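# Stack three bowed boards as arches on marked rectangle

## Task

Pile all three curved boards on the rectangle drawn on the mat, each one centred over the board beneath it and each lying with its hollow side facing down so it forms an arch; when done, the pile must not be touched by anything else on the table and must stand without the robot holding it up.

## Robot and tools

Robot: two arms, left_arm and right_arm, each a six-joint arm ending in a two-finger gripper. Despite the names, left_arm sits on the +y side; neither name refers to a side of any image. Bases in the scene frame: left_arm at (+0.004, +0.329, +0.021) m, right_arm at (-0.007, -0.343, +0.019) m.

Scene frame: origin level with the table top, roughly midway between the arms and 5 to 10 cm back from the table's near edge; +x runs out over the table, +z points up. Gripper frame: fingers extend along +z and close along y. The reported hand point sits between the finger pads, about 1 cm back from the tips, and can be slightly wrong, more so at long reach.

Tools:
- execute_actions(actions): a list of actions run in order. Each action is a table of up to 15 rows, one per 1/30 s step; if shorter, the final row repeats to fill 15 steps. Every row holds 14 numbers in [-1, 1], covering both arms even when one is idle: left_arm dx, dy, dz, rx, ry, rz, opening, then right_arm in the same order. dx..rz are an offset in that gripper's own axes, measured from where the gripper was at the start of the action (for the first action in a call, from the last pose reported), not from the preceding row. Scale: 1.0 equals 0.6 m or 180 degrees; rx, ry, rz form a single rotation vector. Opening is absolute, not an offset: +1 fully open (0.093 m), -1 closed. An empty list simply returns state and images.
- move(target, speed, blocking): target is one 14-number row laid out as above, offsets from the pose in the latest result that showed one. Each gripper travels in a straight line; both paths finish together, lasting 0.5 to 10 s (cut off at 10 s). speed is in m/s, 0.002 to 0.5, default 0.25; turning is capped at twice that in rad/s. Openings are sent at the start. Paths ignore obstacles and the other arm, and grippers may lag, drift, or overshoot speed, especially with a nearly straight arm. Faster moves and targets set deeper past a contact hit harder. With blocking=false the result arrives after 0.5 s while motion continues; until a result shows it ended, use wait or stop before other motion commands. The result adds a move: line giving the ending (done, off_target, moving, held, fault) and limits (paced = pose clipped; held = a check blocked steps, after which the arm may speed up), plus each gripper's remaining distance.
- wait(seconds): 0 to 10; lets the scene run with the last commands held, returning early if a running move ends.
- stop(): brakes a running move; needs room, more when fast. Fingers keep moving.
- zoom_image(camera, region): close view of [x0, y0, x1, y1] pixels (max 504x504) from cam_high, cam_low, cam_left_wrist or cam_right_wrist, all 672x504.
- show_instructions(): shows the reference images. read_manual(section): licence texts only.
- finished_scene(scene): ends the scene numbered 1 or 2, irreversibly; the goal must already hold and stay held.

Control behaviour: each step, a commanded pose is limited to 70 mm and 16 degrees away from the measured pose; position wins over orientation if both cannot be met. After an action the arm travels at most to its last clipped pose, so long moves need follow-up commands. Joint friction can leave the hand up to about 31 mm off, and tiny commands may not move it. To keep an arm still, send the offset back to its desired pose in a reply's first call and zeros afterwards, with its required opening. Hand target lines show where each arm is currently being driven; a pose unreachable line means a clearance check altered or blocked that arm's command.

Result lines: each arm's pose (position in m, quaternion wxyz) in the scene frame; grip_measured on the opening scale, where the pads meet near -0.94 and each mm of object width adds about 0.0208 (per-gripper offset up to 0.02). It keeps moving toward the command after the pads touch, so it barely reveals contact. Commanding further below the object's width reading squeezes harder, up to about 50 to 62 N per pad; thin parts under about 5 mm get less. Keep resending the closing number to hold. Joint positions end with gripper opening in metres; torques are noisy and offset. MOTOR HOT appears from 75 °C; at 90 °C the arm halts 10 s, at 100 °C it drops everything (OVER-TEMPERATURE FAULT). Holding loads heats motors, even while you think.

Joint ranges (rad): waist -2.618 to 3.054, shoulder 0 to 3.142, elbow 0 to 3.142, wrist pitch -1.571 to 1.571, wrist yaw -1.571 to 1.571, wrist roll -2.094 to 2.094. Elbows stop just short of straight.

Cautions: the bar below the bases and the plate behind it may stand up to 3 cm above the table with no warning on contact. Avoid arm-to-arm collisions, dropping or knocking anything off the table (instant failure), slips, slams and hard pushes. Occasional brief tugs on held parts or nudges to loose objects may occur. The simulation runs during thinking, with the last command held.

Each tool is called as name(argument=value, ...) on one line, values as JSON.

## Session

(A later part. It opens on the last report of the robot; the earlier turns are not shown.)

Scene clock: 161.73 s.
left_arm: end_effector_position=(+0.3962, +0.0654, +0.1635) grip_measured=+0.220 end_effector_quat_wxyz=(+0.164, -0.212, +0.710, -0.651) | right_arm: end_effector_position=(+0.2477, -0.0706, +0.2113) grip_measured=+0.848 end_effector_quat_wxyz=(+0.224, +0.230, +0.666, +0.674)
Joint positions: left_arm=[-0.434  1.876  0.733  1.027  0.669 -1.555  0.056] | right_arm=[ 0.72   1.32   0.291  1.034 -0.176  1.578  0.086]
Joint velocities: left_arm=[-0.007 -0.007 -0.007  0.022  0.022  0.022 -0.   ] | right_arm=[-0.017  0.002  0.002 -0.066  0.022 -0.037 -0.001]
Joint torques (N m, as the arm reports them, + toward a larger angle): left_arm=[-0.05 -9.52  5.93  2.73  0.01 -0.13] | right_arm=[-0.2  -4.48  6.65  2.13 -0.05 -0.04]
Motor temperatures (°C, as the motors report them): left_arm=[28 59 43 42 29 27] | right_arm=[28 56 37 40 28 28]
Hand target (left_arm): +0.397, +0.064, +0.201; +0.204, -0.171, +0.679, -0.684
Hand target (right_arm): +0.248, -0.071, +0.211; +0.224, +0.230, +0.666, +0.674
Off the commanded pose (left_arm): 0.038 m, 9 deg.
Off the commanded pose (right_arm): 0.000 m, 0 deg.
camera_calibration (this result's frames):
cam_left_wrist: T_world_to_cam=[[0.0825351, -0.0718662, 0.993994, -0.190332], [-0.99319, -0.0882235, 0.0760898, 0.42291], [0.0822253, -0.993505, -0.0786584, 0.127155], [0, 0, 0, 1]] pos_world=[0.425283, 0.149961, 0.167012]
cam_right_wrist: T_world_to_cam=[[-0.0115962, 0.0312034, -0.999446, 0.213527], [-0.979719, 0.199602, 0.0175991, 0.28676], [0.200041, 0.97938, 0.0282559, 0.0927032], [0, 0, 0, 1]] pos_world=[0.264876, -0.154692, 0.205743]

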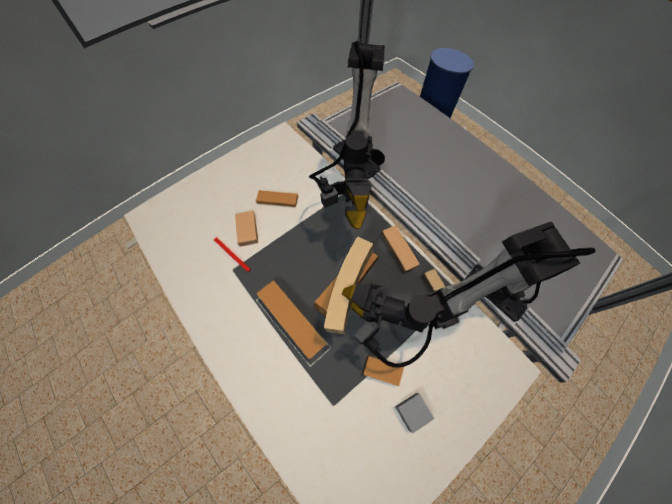

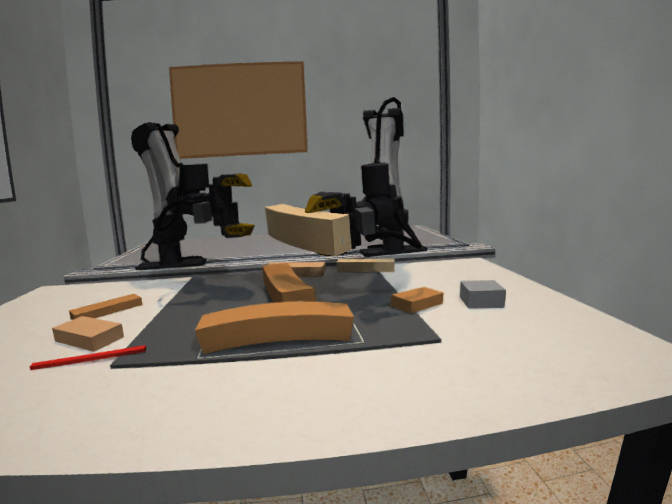

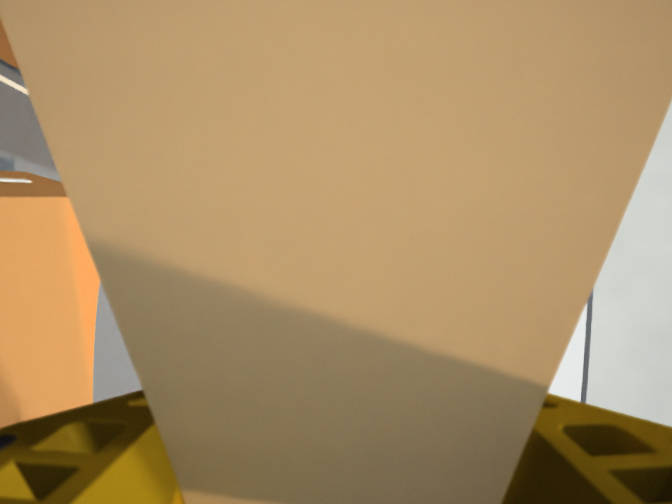

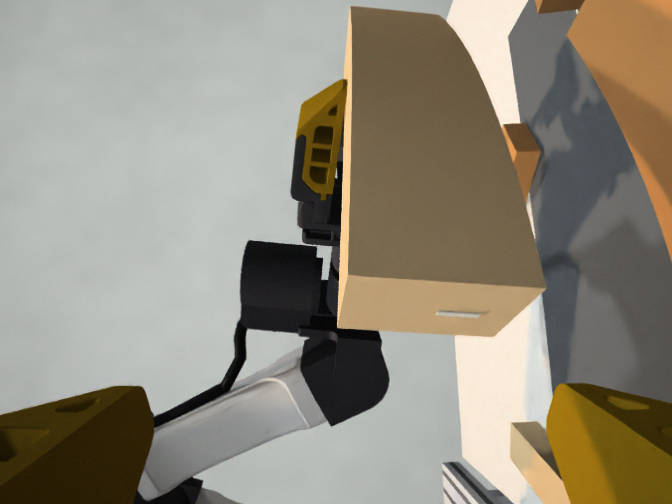

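execute_actions(actions=[[[0,-0.115,0,0.066,0,0.047,-0.2,0,0,0,0,0,0,0.85]]])

wait(seconds=1)

Scene clock: 163.93 s.
left_arm: end_effector_position=(+0.3970, +0.0650, +0.1731) grip_measured=+0.220 end_effector_quat_wxyz=(+0.177, -0.199, +0.701, -0.661) | right_arm: end_effector_position=(+0.2477, -0.0706, +0.2113) grip_measured=+0.848 end_effector_quat_wxyz=(+0.224, +0.230, +0.666, +0.674)
Joint positions: left_arm=[-0.434  1.876  0.733  1.074  0.669 -1.555  0.056] | right_arm=[ 0.72   1.32   0.291  1.034 -0.176  1.578  0.086]
Joint velocities: left_arm=[-0.002 -0.002  0.002 -0.022  0.037 -0.022 -0.002] | right_arm=[ 0.002 -0.002 -0.007  0.051  0.007 -0.022  0.   ]
Joint torques (N m, as the arm reports them, + toward a larger angle): left_arm=[ -0.22 -10.75   7.72   2.8   -0.05  -0.13] | right_arm=[-0.29 -4.47  6.78  2.1   0.   -0.08]
Motor temperatures (°C, as the motors report them): left_arm=[28 59 43 43 29 27] | right_arm=[28 56 37 41 28 28]
Hand target (left_arm): +0.398, +0.063, +0.230; +0.231, -0.142, +0.656, -0.705
Hand target (right_arm): +0.248, -0.071, +0.211; +0.224, +0.230, +0.666, +0.674
Off the commanded pose (left_arm): 0.059 m, 12 deg.
Off the commanded pose (right_arm): 0.000 m, 0 deg.
camera_calibration (this result's frames):
cam_left_wrist: T_world_to_cam=[[0.0391608, -0.0554496, 0.997693, -0.184406], [-0.995656, -0.0865753, 0.0342692, 0.431007], [0.0844753, -0.994701, -0.058599, 0.123108], [0, 0, 0, 1]] pos_world=[0.425957, 0.149545, 0.176425]
cam_right_wrist: T_world_to_cam=[[-0.0115962, 0.0312034, -0.999446, 0.213527], [-0.979719, 0.199602, 0.0175991, 0.28676], [0.200041, 0.97938, 0.0282559, 0.0927032], [0, 0, 0, 1]] pos_world=[0.264876, -0.154692, 0.205743]

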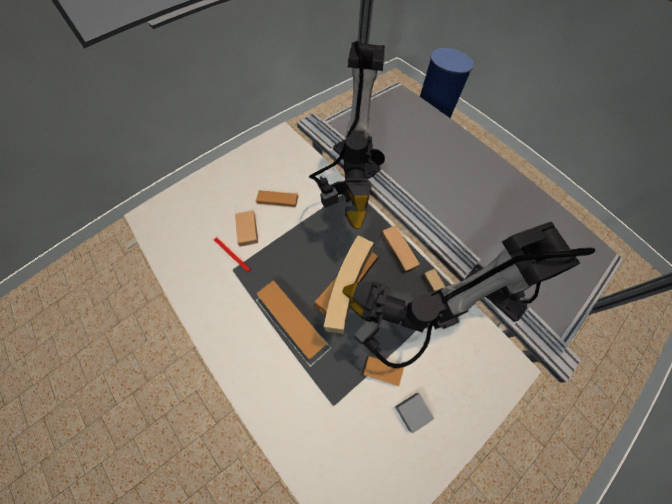

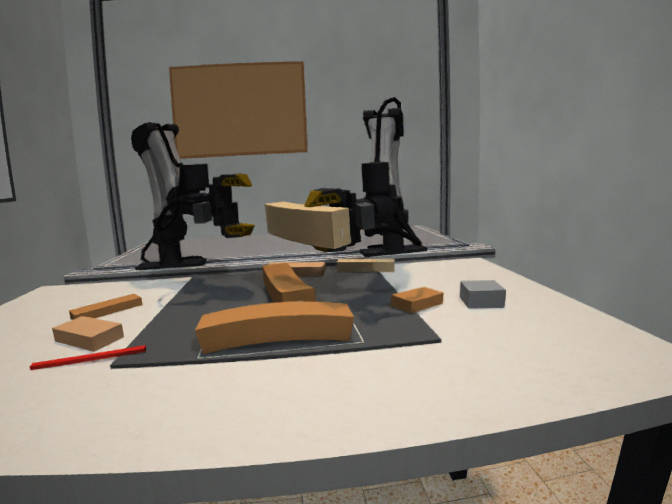

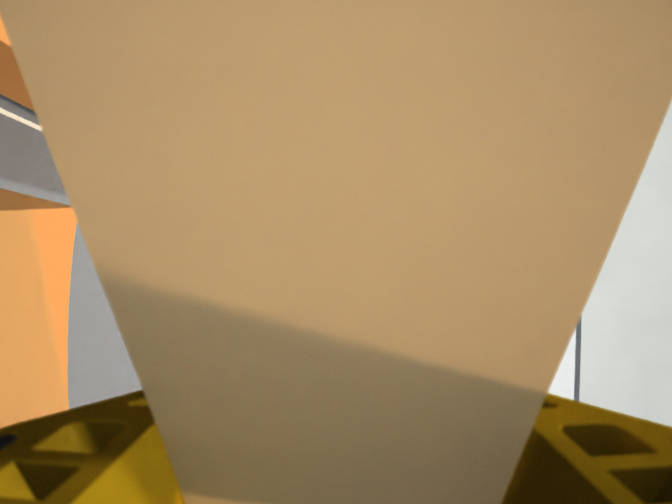

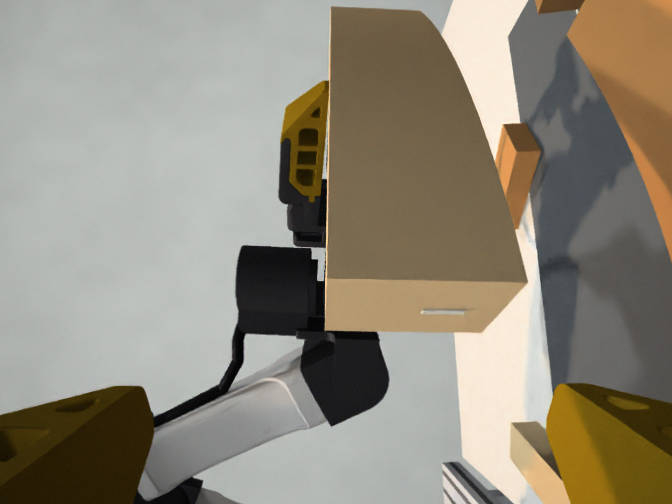

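Scene clock: 164.93 s.
left_arm: end_effector_position=(+0.3970, +0.0649, +0.1735) grip_measured=+0.220 end_effector_quat_wxyz=(+0.178, -0.198, +0.701, -0.662) | right_arm: end_effector_position=(+0.2477, -0.0706, +0.2113) grip_measured=+0.848 end_effector_quat_wxyz=(+0.224, +0.230, +0.666, +0.674)
Joint positions: left_arm=[-0.434  1.876  0.733  1.076  0.669 -1.555  0.056] | right_arm=[ 0.72   1.32   0.291  1.034 -0.176  1.578  0.086]
Joint velocities: left_arm=[ 0.002 -0.007 -0.002  0.081  0.022 -0.037 -0.   ] | right_arm=[ 0.022  0.012  0.012 -0.037 -0.037  0.037 -0.   ]
Joint torques (N m, as the arm reports them, + toward a larger angle): left_arm=[ -0.11 -10.7    7.68   2.87  -0.04  -0.12] | right_arm=[-0.17 -4.67  6.74  2.09 -0.04 -0.05]
Motor temperatures (°C, as the motors report them): left_arm=[28 59 43 43 29 27] | right_arm=[28 55 37 41 28 28]
Hand target (left_arm): +0.398, +0.063, +0.230; +0.231, -0.142, +0.656, -0.705
Hand target (right_arm): +0.248, -0.071, +0.211; +0.224, +0.230, +0.666, +0.674
Off the commanded pose (left_arm): 0.059 m, 12 deg.
Off the commanded pose (right_arm): 0.000 m, 0 deg.
wait: 1.00 s; at rest by 0.17 s
camera_calibration (this result's frames):
cam_left_wrist: T_world_to_cam=[[0.0373803, -0.0547749, 0.997799, -0.184154], [-0.995718, -0.0865224, 0.0325527, 0.431334], [0.0845489, -0.994743, -0.0577746, 0.122945], [0, 0, 0, 1]] pos_world=[0.425976, 0.149532, 0.176811]
cam_right_wrist: T_world_to_cam=[[-0.0115962, 0.0312034, -0.999446, 0.213527], [-0.979719, 0.199602, 0.0175991, 0.28676], [0.200041, 0.97938, 0.0282559, 0.0927032], [0, 0, 0, 1]] pos_world=[0.264876, -0.154692, 0.205743]

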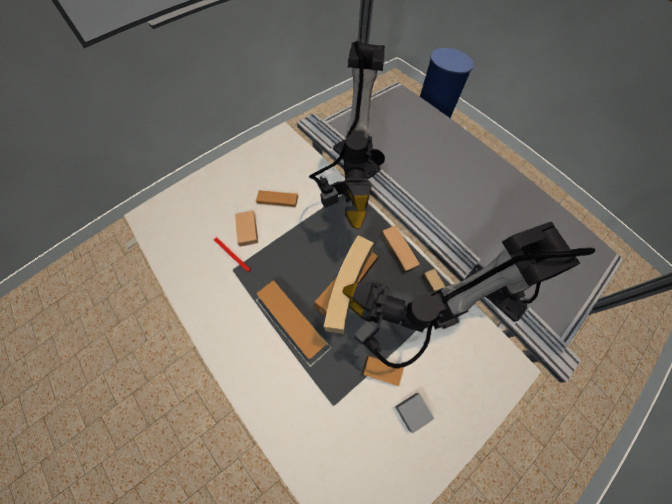

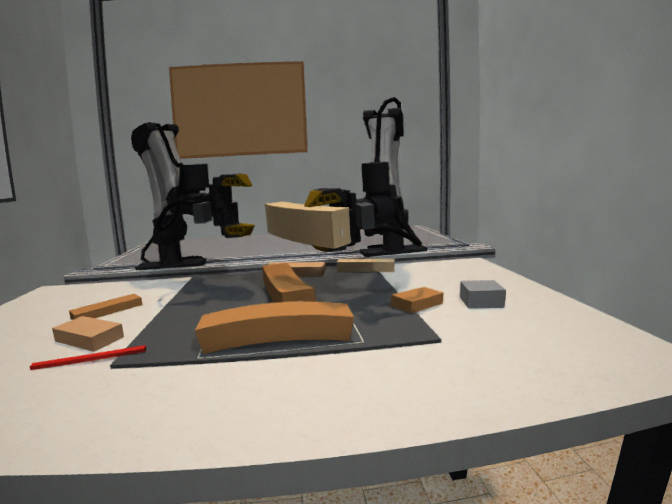

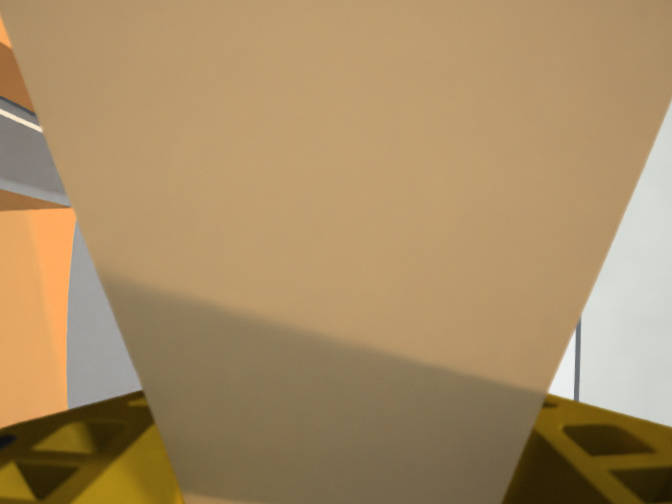

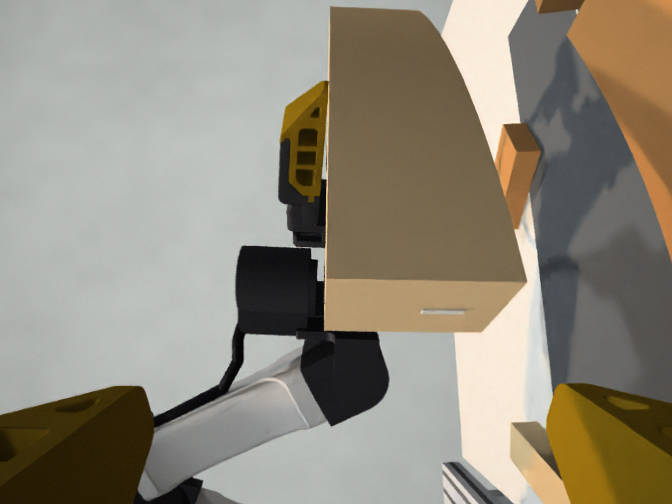

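move(target=[0,-0.09,0,0.055,0,0.039,-0.2,0.005,-0.045,0.09,0,0,0,0.95], speed=0.08)

Scene clock: 168.57 s.
left_arm: end_effector_position=(+0.3980, +0.0646, +0.1729) grip_measured=+0.220 end_effector_quat_wxyz=(+0.185, -0.191, +0.699, -0.664) | right_arm: end_effector_position=(+0.2766, -0.0311, +0.1868) grip_measured=+0.948 end_effector_quat_wxyz=(+0.224, +0.229, +0.664, +0.675)
Joint positions: left_arm=[-0.434  1.891  0.733  1.106  0.669 -1.547  0.056] | right_arm=[ 0.757  1.66   0.423  1.248 -0.14   1.578  0.091]
Joint velocities: left_arm=[-0.007 -0.002 -0.002  0.066  0.066  0.007  0.001] | right_arm=[-0.007  0.012 -0.002  0.037  0.007  0.022  0.   ]
Joint torques (N m, as the arm reports them, + toward a larger angle): left_arm=[ -0.09 -10.96   6.63   2.84  -0.05  -0.17] | right_arm=[ 0.6  -5.22  6.86  2.1   0.07 -0.05]
Motor temperatures (°C, as the motors report them): left_arm=[28 60 43 44 29 27] | right_arm=[28 54 37 41 28 28]
Hand target (left_arm): +0.397, +0.063, +0.226; +0.233, -0.139, +0.655, -0.705
Hand target (right_arm): +0.278, -0.026, +0.184; +0.224, +0.230, +0.666, +0.674
Off the commanded pose (left_arm): 0.054 m, 11 deg.
Off the commanded pose (right_arm): 0.006 m, 0 deg.
move: off_target (left_arm)
camera_calibration (this result's frames):
cam_left_wrist: T_world_to_cam=[[0.0166167, -0.0536228, 0.998423, -0.175587], [-0.996206, -0.086197, 0.0119503, 0.436028], [0.0854203, -0.994834, -0.0548517, 0.121681], [0, 0, 0, 1]] pos_world=[0.426897, 0.149221, 0.176774]
cam_right_wrist: T_world_to_cam=[[-0.00821756, 0.0348145, -0.99936, 0.187348], [-0.979922, 0.198819, 0.014984, 0.308168], [0.199214, 0.979418, 0.0324817, 0.0484312], [0, 0, 0, 1]] pos_world=[0.293871, -0.115227, 0.181037]

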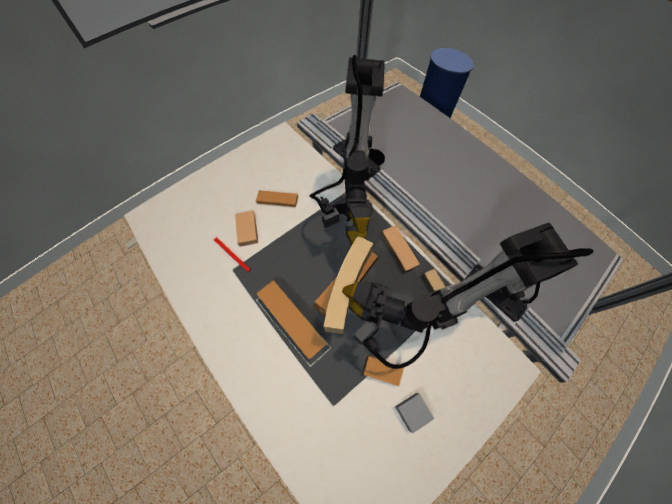

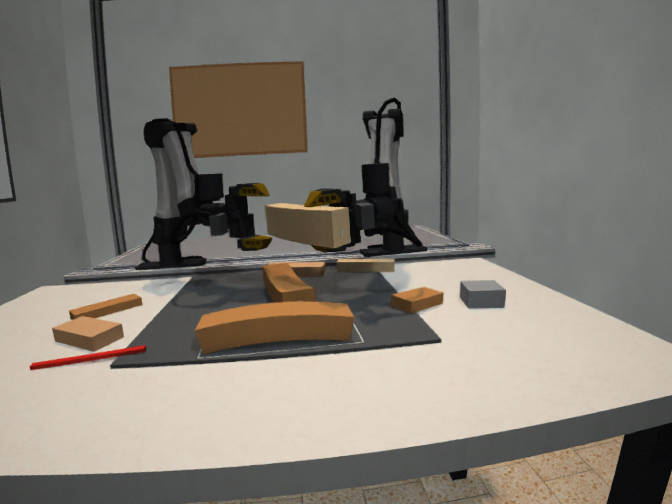

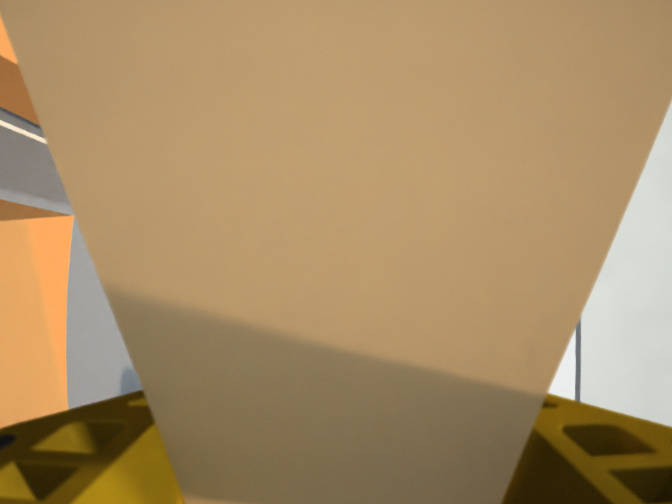

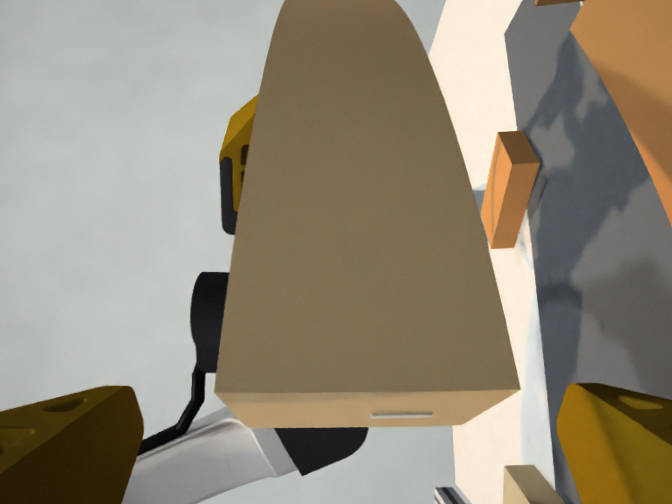

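move(target=[0,-0.085,0,0.05,0,0.035,-0.2,0,-0.012,0.095,0,0,0,0.95], speed=0.06)

zoom_image(camera="cam_high", region=[280,180,460,350])

Scene clock: 173.67 s.
left_arm: end_effector_position=(+0.3996, +0.0651, +0.1683) grip_measured=+0.220 end_effector_quat_wxyz=(+0.186, -0.195, +0.700, -0.661) | right_arm: end_effector_position=(+0.3099, +0.0080, +0.1905) grip_measured=+0.948 end_effector_quat_wxyz=(+0.229, +0.224, +0.655, +0.685)
Joint positions: left_arm=[-0.434  1.904  0.733  1.111  0.662 -1.545  0.056] | right_arm=[ 0.772  1.833  0.627  1.247 -0.126  1.578  0.091]
Joint velocities: left_arm=[-0.017  0.002  0.002  0.007 -0.007 -0.007  0.   ] | right_arm=[-0.017  0.002 -0.002 -0.037 -0.022  0.051 -0.001]
Joint torques (N m, as the arm reports them, + toward a larger angle): left_arm=[ -0.26 -11.23   6.36   2.82   0.03  -0.1 ] | right_arm=[ 0.77 -6.85  6.94  1.9   0.06 -0.08]
Motor temperatures (°C, as the motors report them): left_arm=[28 60 43 46 28 27] | right_arm=[28 52 37 42 28 28]
Hand target (left_arm): +0.397, +0.063, +0.222; +0.235, -0.138, +0.657, -0.703
Hand target (right_arm): +0.311, +0.014, +0.180; +0.224, +0.229, +0.664, +0.676
Off the commanded pose (left_arm): 0.056 m, 11 deg.
Off the commanded pose (right_arm): 0.012 m, 2 deg.
move: off_target (left_arm, right_arm)
camera_calibration (this result's frames):
cam_left_wrist: T_world_to_cam=[[0.0219363, -0.0576945, 0.998093, -0.17273], [-0.995486, -0.0934638, 0.0164763, 0.437129], [0.092335, -0.99395, -0.0594843, 0.119751], [0, 0, 0, 1]] pos_world=[0.427887, 0.149917, 0.172322]
cam_right_wrist: T_world_to_cam=[[0.0125466, 0.0560766, -0.998348, 0.183174], [-0.980111, 0.198444, -0.00117095, 0.33614], [0.198051, 0.978507, 0.0574511, -0.00102439], [0, 0, 0, 1]] pos_world=[0.327359, -0.0759743, 0.183324]

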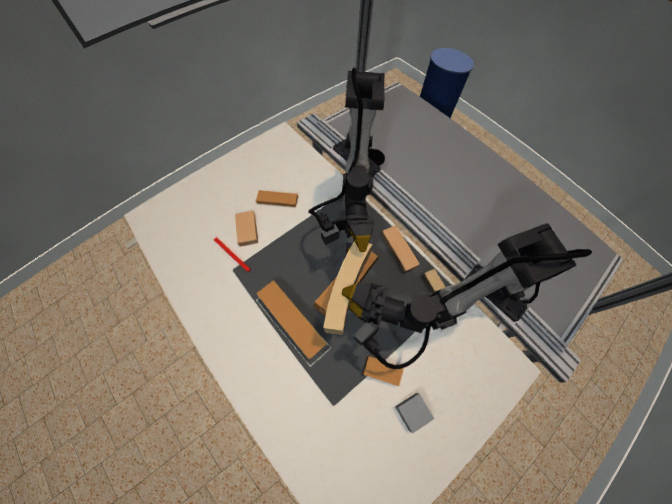

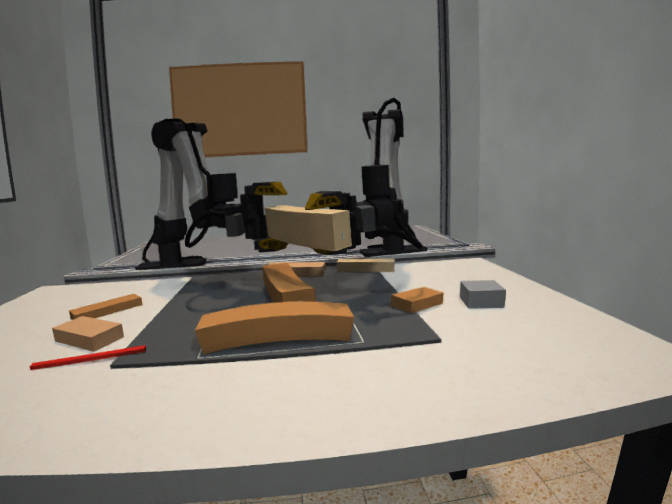

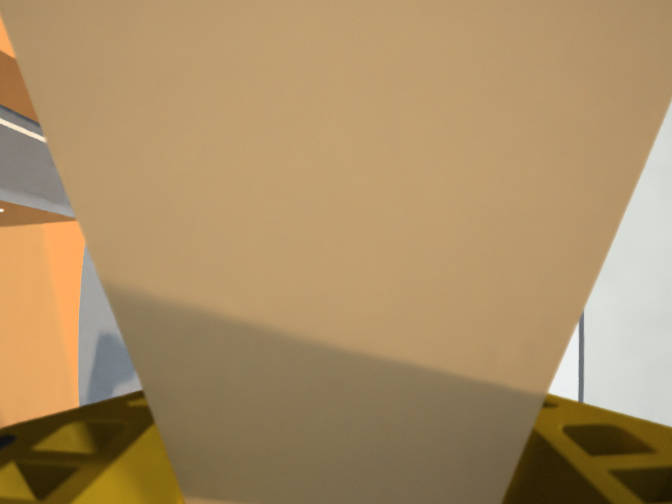

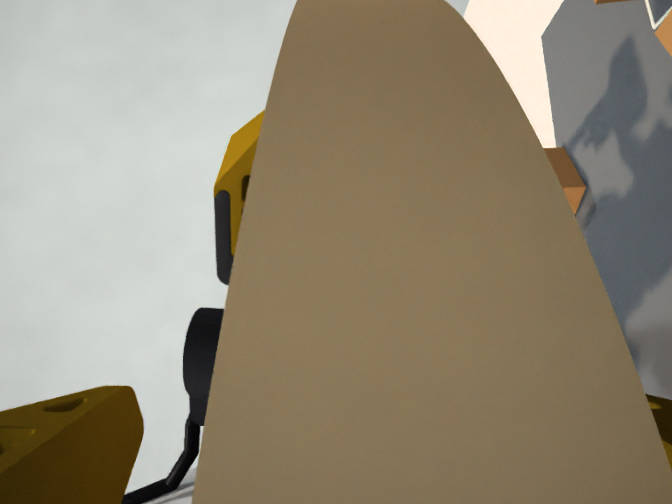

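Region (280, 180, 460, 350) of cam_high's 672x504 image, scaled by 2.800, with more detail than that image has.

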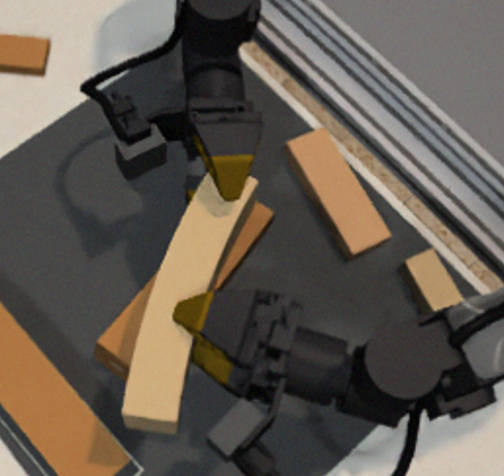

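move(target=[0,-0.09,0,0.055,0,0.035,-0.2,0,-0.04,0,0,0,0,0.95], speed=0.04)

move(target=[0,-0.09,0,0.055,0,0.035,-0.2,-0.02,-0.005,0.045,0,0,0,0.95], speed=0.04)

zoom_image(camera="cam_high", region=[280,180,460,350])

Scene clock: 179.70 s.
left_arm: end_effector_position=(+0.4008, +0.0654, +0.1703) grip_measured=+0.220 end_effector_quat_wxyz=(+0.192, -0.193, +0.695, -0.665) | right_arm: end_effector_position=(+0.3113, +0.0100, +0.1837) grip_measured=+0.948 end_effector_quat_wxyz=(+0.233, +0.218, +0.642, +0.697)
Joint positions: left_arm=[-0.434  1.911  0.733  1.137  0.657 -1.549  0.056] | right_arm=[ 0.772  1.908  0.627  1.36  -0.129  1.58   0.091]
Joint velocities: left_arm=[-0.007 -0.017  0.007  0.007 -0.037  0.022 -0.   ] | right_arm=[ 0.007 -0.007  0.012  0.081  0.037 -0.051  0.   ]
Joint torques (N m, as the arm reports them, + toward a larger angle): left_arm=[ -0.04 -10.46   6.49   2.84   0.03  -0.14] | right_arm=[-0.02 -7.29  4.32  2.02 -0.05 -0.02]
Motor temperatures (°C, as the motors report them): left_arm=[28 61 43 47 28 27] | right_arm=[28 51 37 43 28 28]
Hand target (left_arm): +0.399, +0.063, +0.220; +0.237, -0.140, +0.653, -0.706
Hand target (right_arm): +0.310, +0.008, +0.167; +0.229, +0.224, +0.655, +0.685
Off the commanded pose (left_arm): 0.052 m, 11 deg.
Off the commanded pose (right_arm): 0.017 m, 2 deg.
move: off_target (left_arm, right_arm)
camera_calibration (this result's frames):
cam_left_wrist: T_world_to_cam=[[0.00819337, -0.0493453, 0.998748, -0.169944], [-0.995161, -0.0982064, 0.00331184, 0.440722], [0.09792, -0.993942, -0.0499111, 0.116112], [0, 0, 0, 1]] pos_world=[0.428612, 0.150304, 0.174067]
cam_right_wrist: T_world_to_cam=[[0.0383093, 0.0838139, -0.995745, 0.167428], [-0.980248, 0.196636, -0.0211618, 0.340819], [0.194026, 0.976888, 0.0896914, -0.00750409], [0, 0, 0, 1]] pos_world=[0.329129, -0.0737195, 0.174601]

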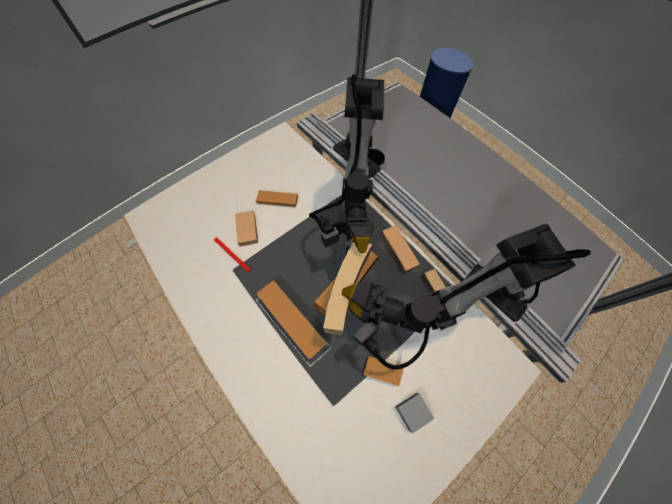

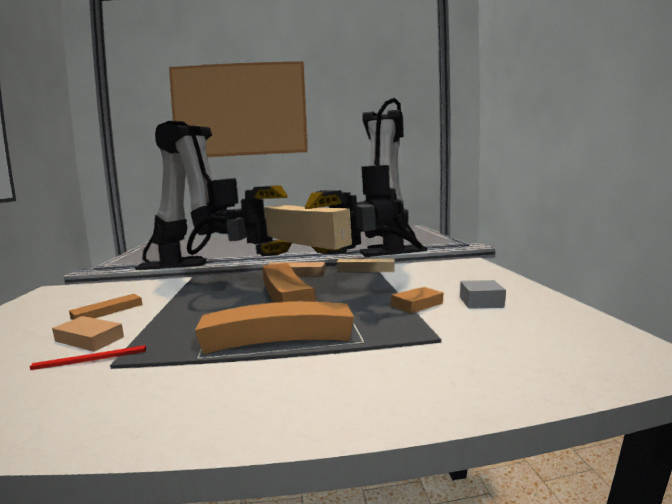

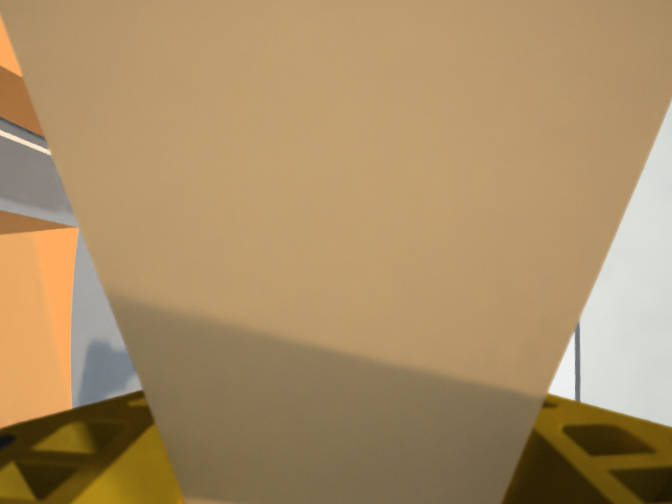

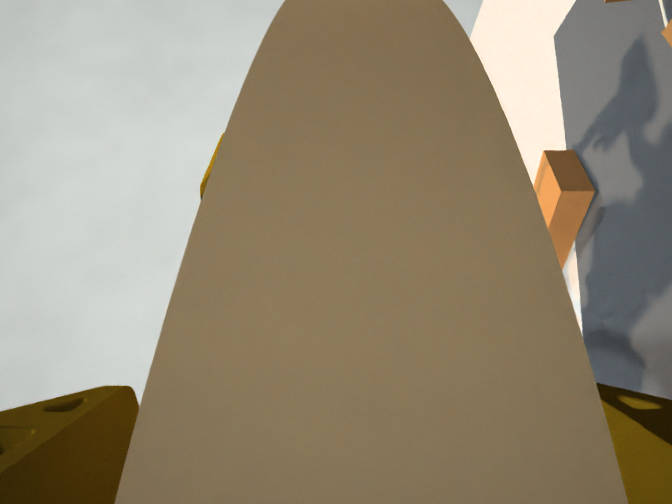

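Scene clock: 182.50 s.
left_arm: end_effector_position=(+0.4025, +0.0658, +0.1696) grip_measured=+0.220 end_effector_quat_wxyz=(+0.198, -0.192, +0.692, -0.667) | right_arm: end_effector_position=(+0.3316, +0.0222, +0.1945) grip_measured=+0.948 end_effector_quat_wxyz=(+0.239, +0.213, +0.632, +0.705)
Joint positions: left_arm=[-0.434  1.925  0.733  1.163  0.649 -1.549  0.056] | right_arm=[ 0.755  1.953  0.73   1.331 -0.143  1.58   0.091]
Joint velocities: left_arm=[ 0.007 -0.017 -0.002  0.007 -0.081 -0.022 -0.001] | right_arm=[-0.002 -0.002  0.012  0.007 -0.037  0.007 -0.   ]
Joint torques (N m, as the arm reports them, + toward a larger angle): left_arm=[ -0.14 -10.94   6.49   2.88   0.01  -0.18] | right_arm=[-1.04 -8.02  6.89  1.89 -0.23 -0.02]
Motor temperatures (°C, as the motors report them): left_arm=[28 61 43 48 28 27] | right_arm=[28 51 37 43 27 28]
Hand target (left_arm): +0.399, +0.064, +0.222; +0.243, -0.137, +0.648, -0.709
Hand target (right_arm): +0.337, +0.024, +0.183; +0.234, +0.218, +0.642, +0.697
Off the commanded pose (left_arm): 0.055 m, 11 deg.
Off the commanded pose (right_arm): 0.013 m, 2 deg.
move: off_target (left_arm, right_arm)
camera_calibration (this result's frames):
cam_left_wrist: T_world_to_cam=[[-0.00374563, -0.045253, 0.998969, -0.164781], [-0.994414, -0.105209, -0.00849451, 0.444608], [0.105485, -0.99342, -0.0446061, 0.112339], [0, 0, 0, 1]] pos_world=[0.429657, 0.15092, 0.173399]
cam_right_wrist: T_world_to_cam=[[0.0604012, 0.103654, -0.992778, 0.168027], [-0.979094, 0.19969, -0.0387194, 0.361528], [0.194235, 0.974361, 0.113548, -0.02904], [0, 0, 0, 1]] pos_world=[0.349462, -0.0613149, 0.184109]

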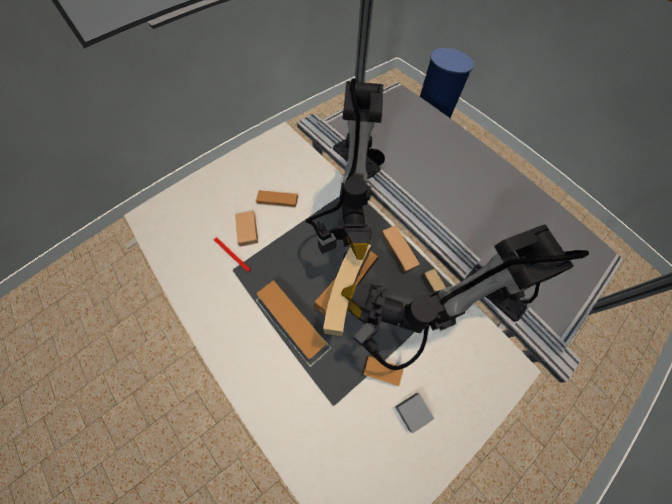

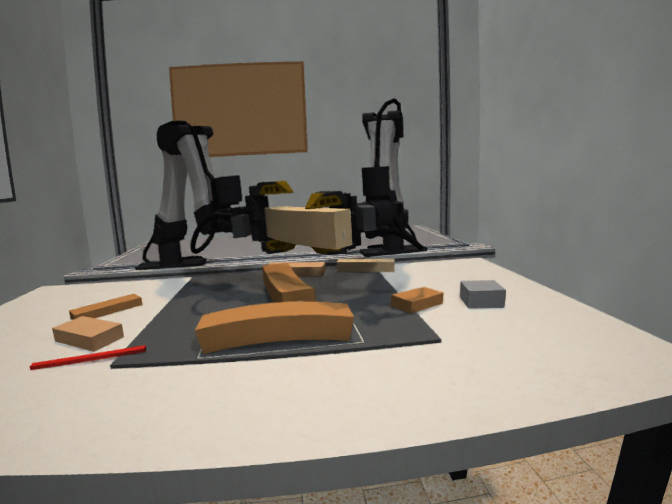

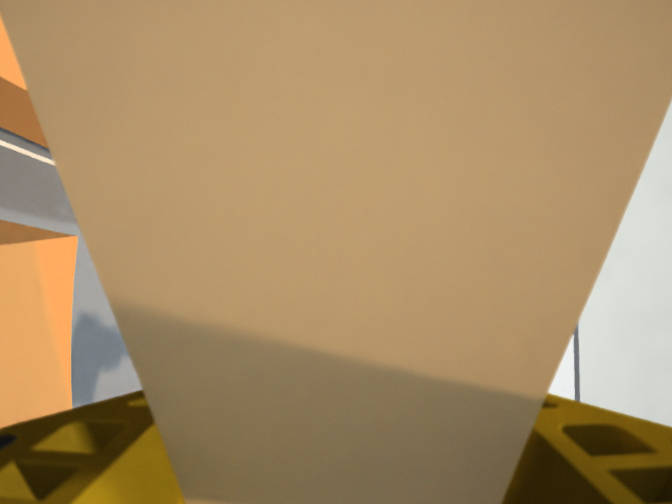

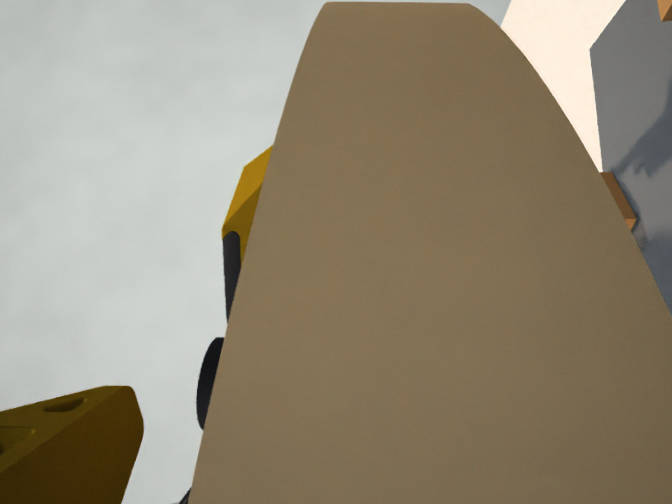

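Region (280, 180, 460, 350) of cam_high's 672x504 image, scaled by 2.800, with more detail than that image has.

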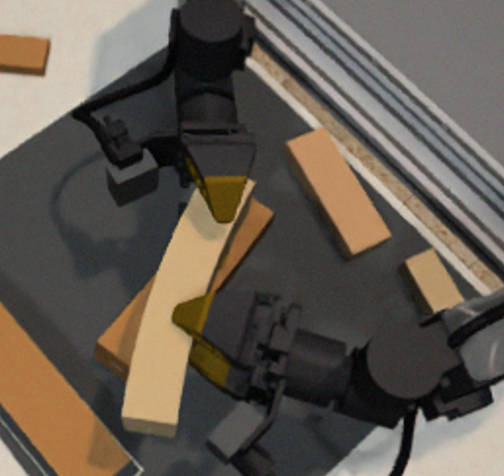

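move(target=[0,-0.09,0,0.05,0,0.035,-0.2,-0.01,-0.03,0,0.05,0,0,0.95], speed=0.04)

Scene clock: 187.33 s.
left_arm: end_effector_position=(+0.4025, +0.0657, +0.1655) grip_measured=+0.220 end_effector_quat_wxyz=(+0.196, -0.193, +0.696, -0.663) | right_arm: end_effector_position=(+0.3324, +0.0196, +0.1669) grip_measured=+0.949 end_effector_quat_wxyz=(+0.218, +0.235, +0.688, +0.651)
Joint positions: left_arm=[-0.434  1.929  0.733  1.153  0.65  -1.541  0.056] | right_arm=[ 0.748  1.898  0.73   1.106 -0.149  1.563  0.091]
Joint velocities: left_arm=[-0.007 -0.017 -0.017  0.022 -0.007 -0.037  0.   ] | right_arm=[-0.002  0.002 -0.012 -0.081  0.022  0.022 -0.001]
Joint torques (N m, as the arm reports them, + toward a larger angle): left_arm=[ -0.18 -11.55   6.35   2.92  -0.05  -0.16] | right_arm=[ -0.87 -11.19   7.9    1.87  -0.15  -0.14]
Motor temperatures (°C, as the motors report them): left_arm=[28 62 43 48 28 27] | right_arm=[28 51 37 43 27 28]
Hand target (left_arm): +0.400, +0.065, +0.221; +0.247, -0.138, +0.650, -0.705
Hand target (right_arm): +0.338, +0.020, +0.177; +0.222, +0.232, +0.685, +0.654
Off the commanded pose (left_arm): 0.058 m, 12 deg.
Off the commanded pose (right_arm): 0.011 m, 1 deg.
move: off_target (left_arm, right_arm)
camera_calibration (this result's frames):
cam_left_wrist: T_world_to_cam=[[0.00363126, -0.0542049, 0.998523, -0.162991], [-0.994537, -0.104364, -0.00204864, 0.443492], [0.104321, -0.993061, -0.0542878, 0.114167], [0, 0, 0, 1]] pos_world=[0.429751, 0.150824, 0.169857]
cam_right_wrist: T_world_to_cam=[[-0.0475264, -0.0248503, -0.998561, 0.180222], [-0.978877, 0.200171, 0.0416081, 0.348211], [0.198849, 0.979446, -0.0338388, -0.000544031], [0, 0, 0, 1]] pos_world=[0.349529, -0.0646903, 0.165456]

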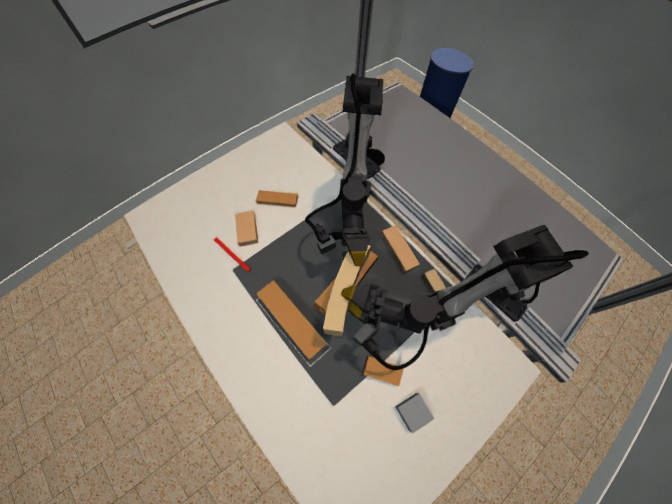

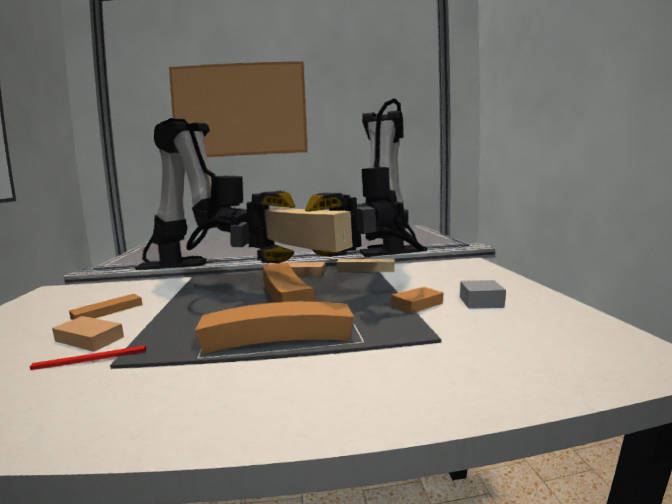

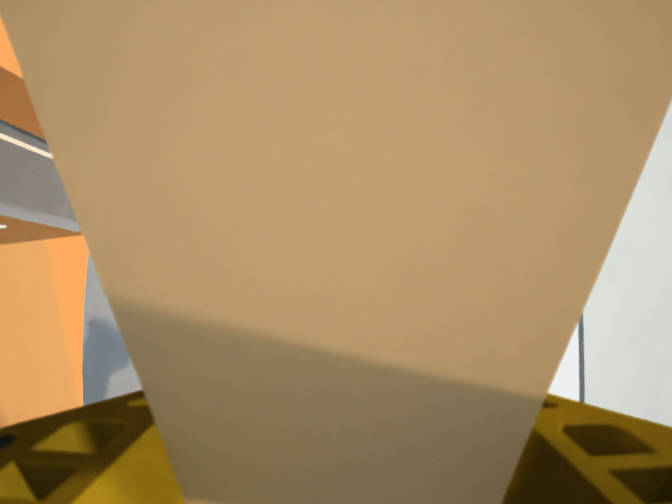

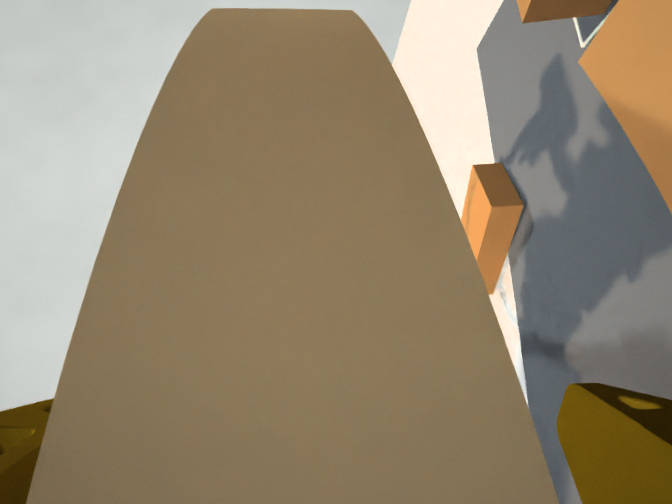

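execute_actions(actions=[[[0,-0.09,0,0.055,0,0.035,-0.2,-0.01,0.03,0,-0.028,0,0,0.95]]])

Scene clock: 190.57 s.
left_arm: end_effector_position=(+0.4026, +0.0656, +0.1705) grip_measured=+0.220 end_effector_quat_wxyz=(+0.203, -0.186, +0.691, -0.668) | right_arm: end_effector_position=(+0.3348, +0.0175, +0.1899) grip_measured=+0.949 end_effector_quat_wxyz=(+0.232, +0.222, +0.658, +0.681)
Joint positions: left_arm=[-0.434  1.929  0.733  1.177  0.65  -1.541  0.056] | right_arm=[ 0.739  1.898  0.73   1.201 -0.156  1.568  0.091]
Joint velocities: left_arm=[ 0.022 -0.002 -0.002 -0.125 -0.007 -0.022 -0.001] | right_arm=[-0.027  0.007  0.012 -0.022  0.007  0.066  0.001]
Joint torques (N m, as the arm reports them, + toward a larger angle): left_arm=[ -0.06 -10.15   6.27   2.91  -0.03  -0.19] | right_arm=[-0.85 -8.64  6.38  2.17 -0.15 -0.03]
Motor temperatures (°C, as the motors report them): left_arm=[28 62 43 49 28 27] | right_arm=[28 51 37 43 27 28]
Hand target (left_arm): +0.401, +0.064, +0.218; +0.247, -0.137, +0.648, -0.707
Hand target (right_arm): +0.337, +0.017, +0.185; +0.228, +0.225, +0.659, +0.680
Off the commanded pose (left_arm): 0.049 m, 10 deg.
Off the commanded pose (right_arm): 0.006 m, 1 deg.
camera_calibration (this result's frames):
cam_left_wrist: T_world_to_cam=[[-0.0184654, -0.0458139, 0.998779, -0.159608], [-0.994298, -0.104096, -0.0231574, 0.447084], [0.10503, -0.993512, -0.0436305, 0.112224], [0, 0, 0, 1]] pos_world=[0.4298, 0.150724, 0.174663]
cam_right_wrist: T_world_to_cam=[[0.0169594, 0.0449509, -0.998845, 0.180495], [-0.979559, 0.201015, -0.0075857, 0.359669], [0.200442, 0.978556, 0.0474411, -0.0141106], [0, 0, 0, 1]] pos_world=[0.352084, -0.0666041, 0.183684]

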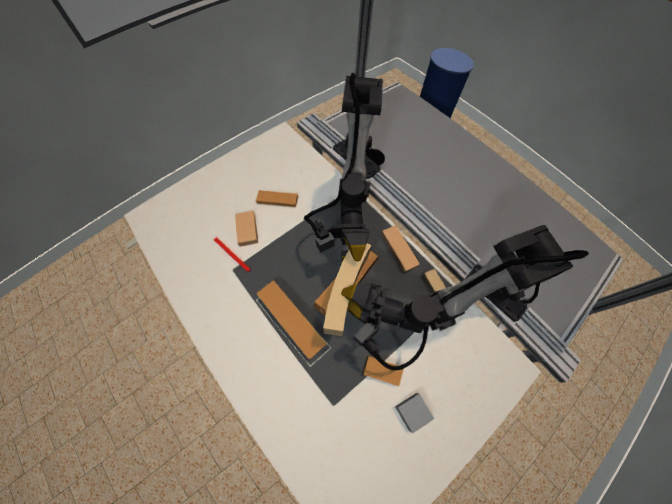

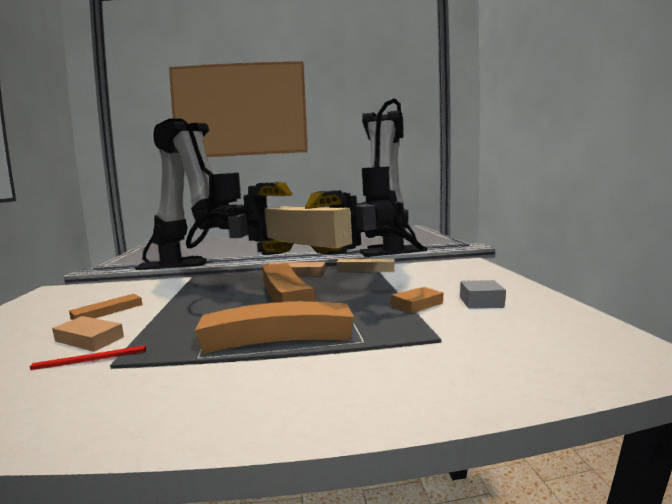

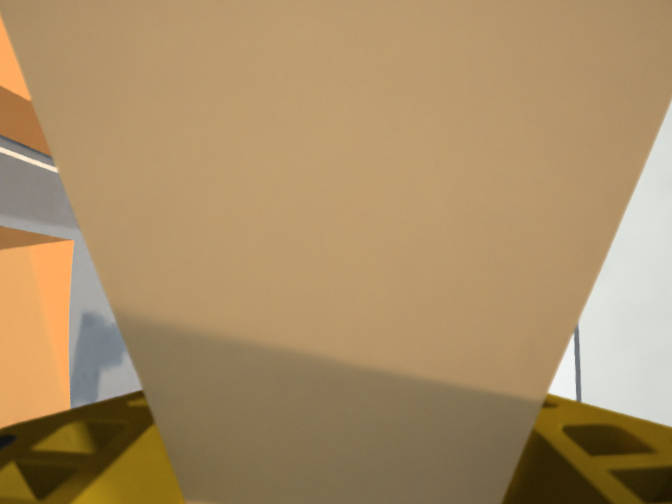

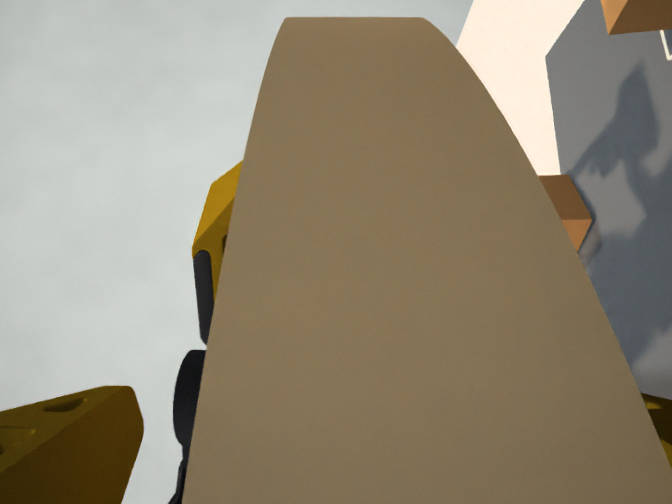

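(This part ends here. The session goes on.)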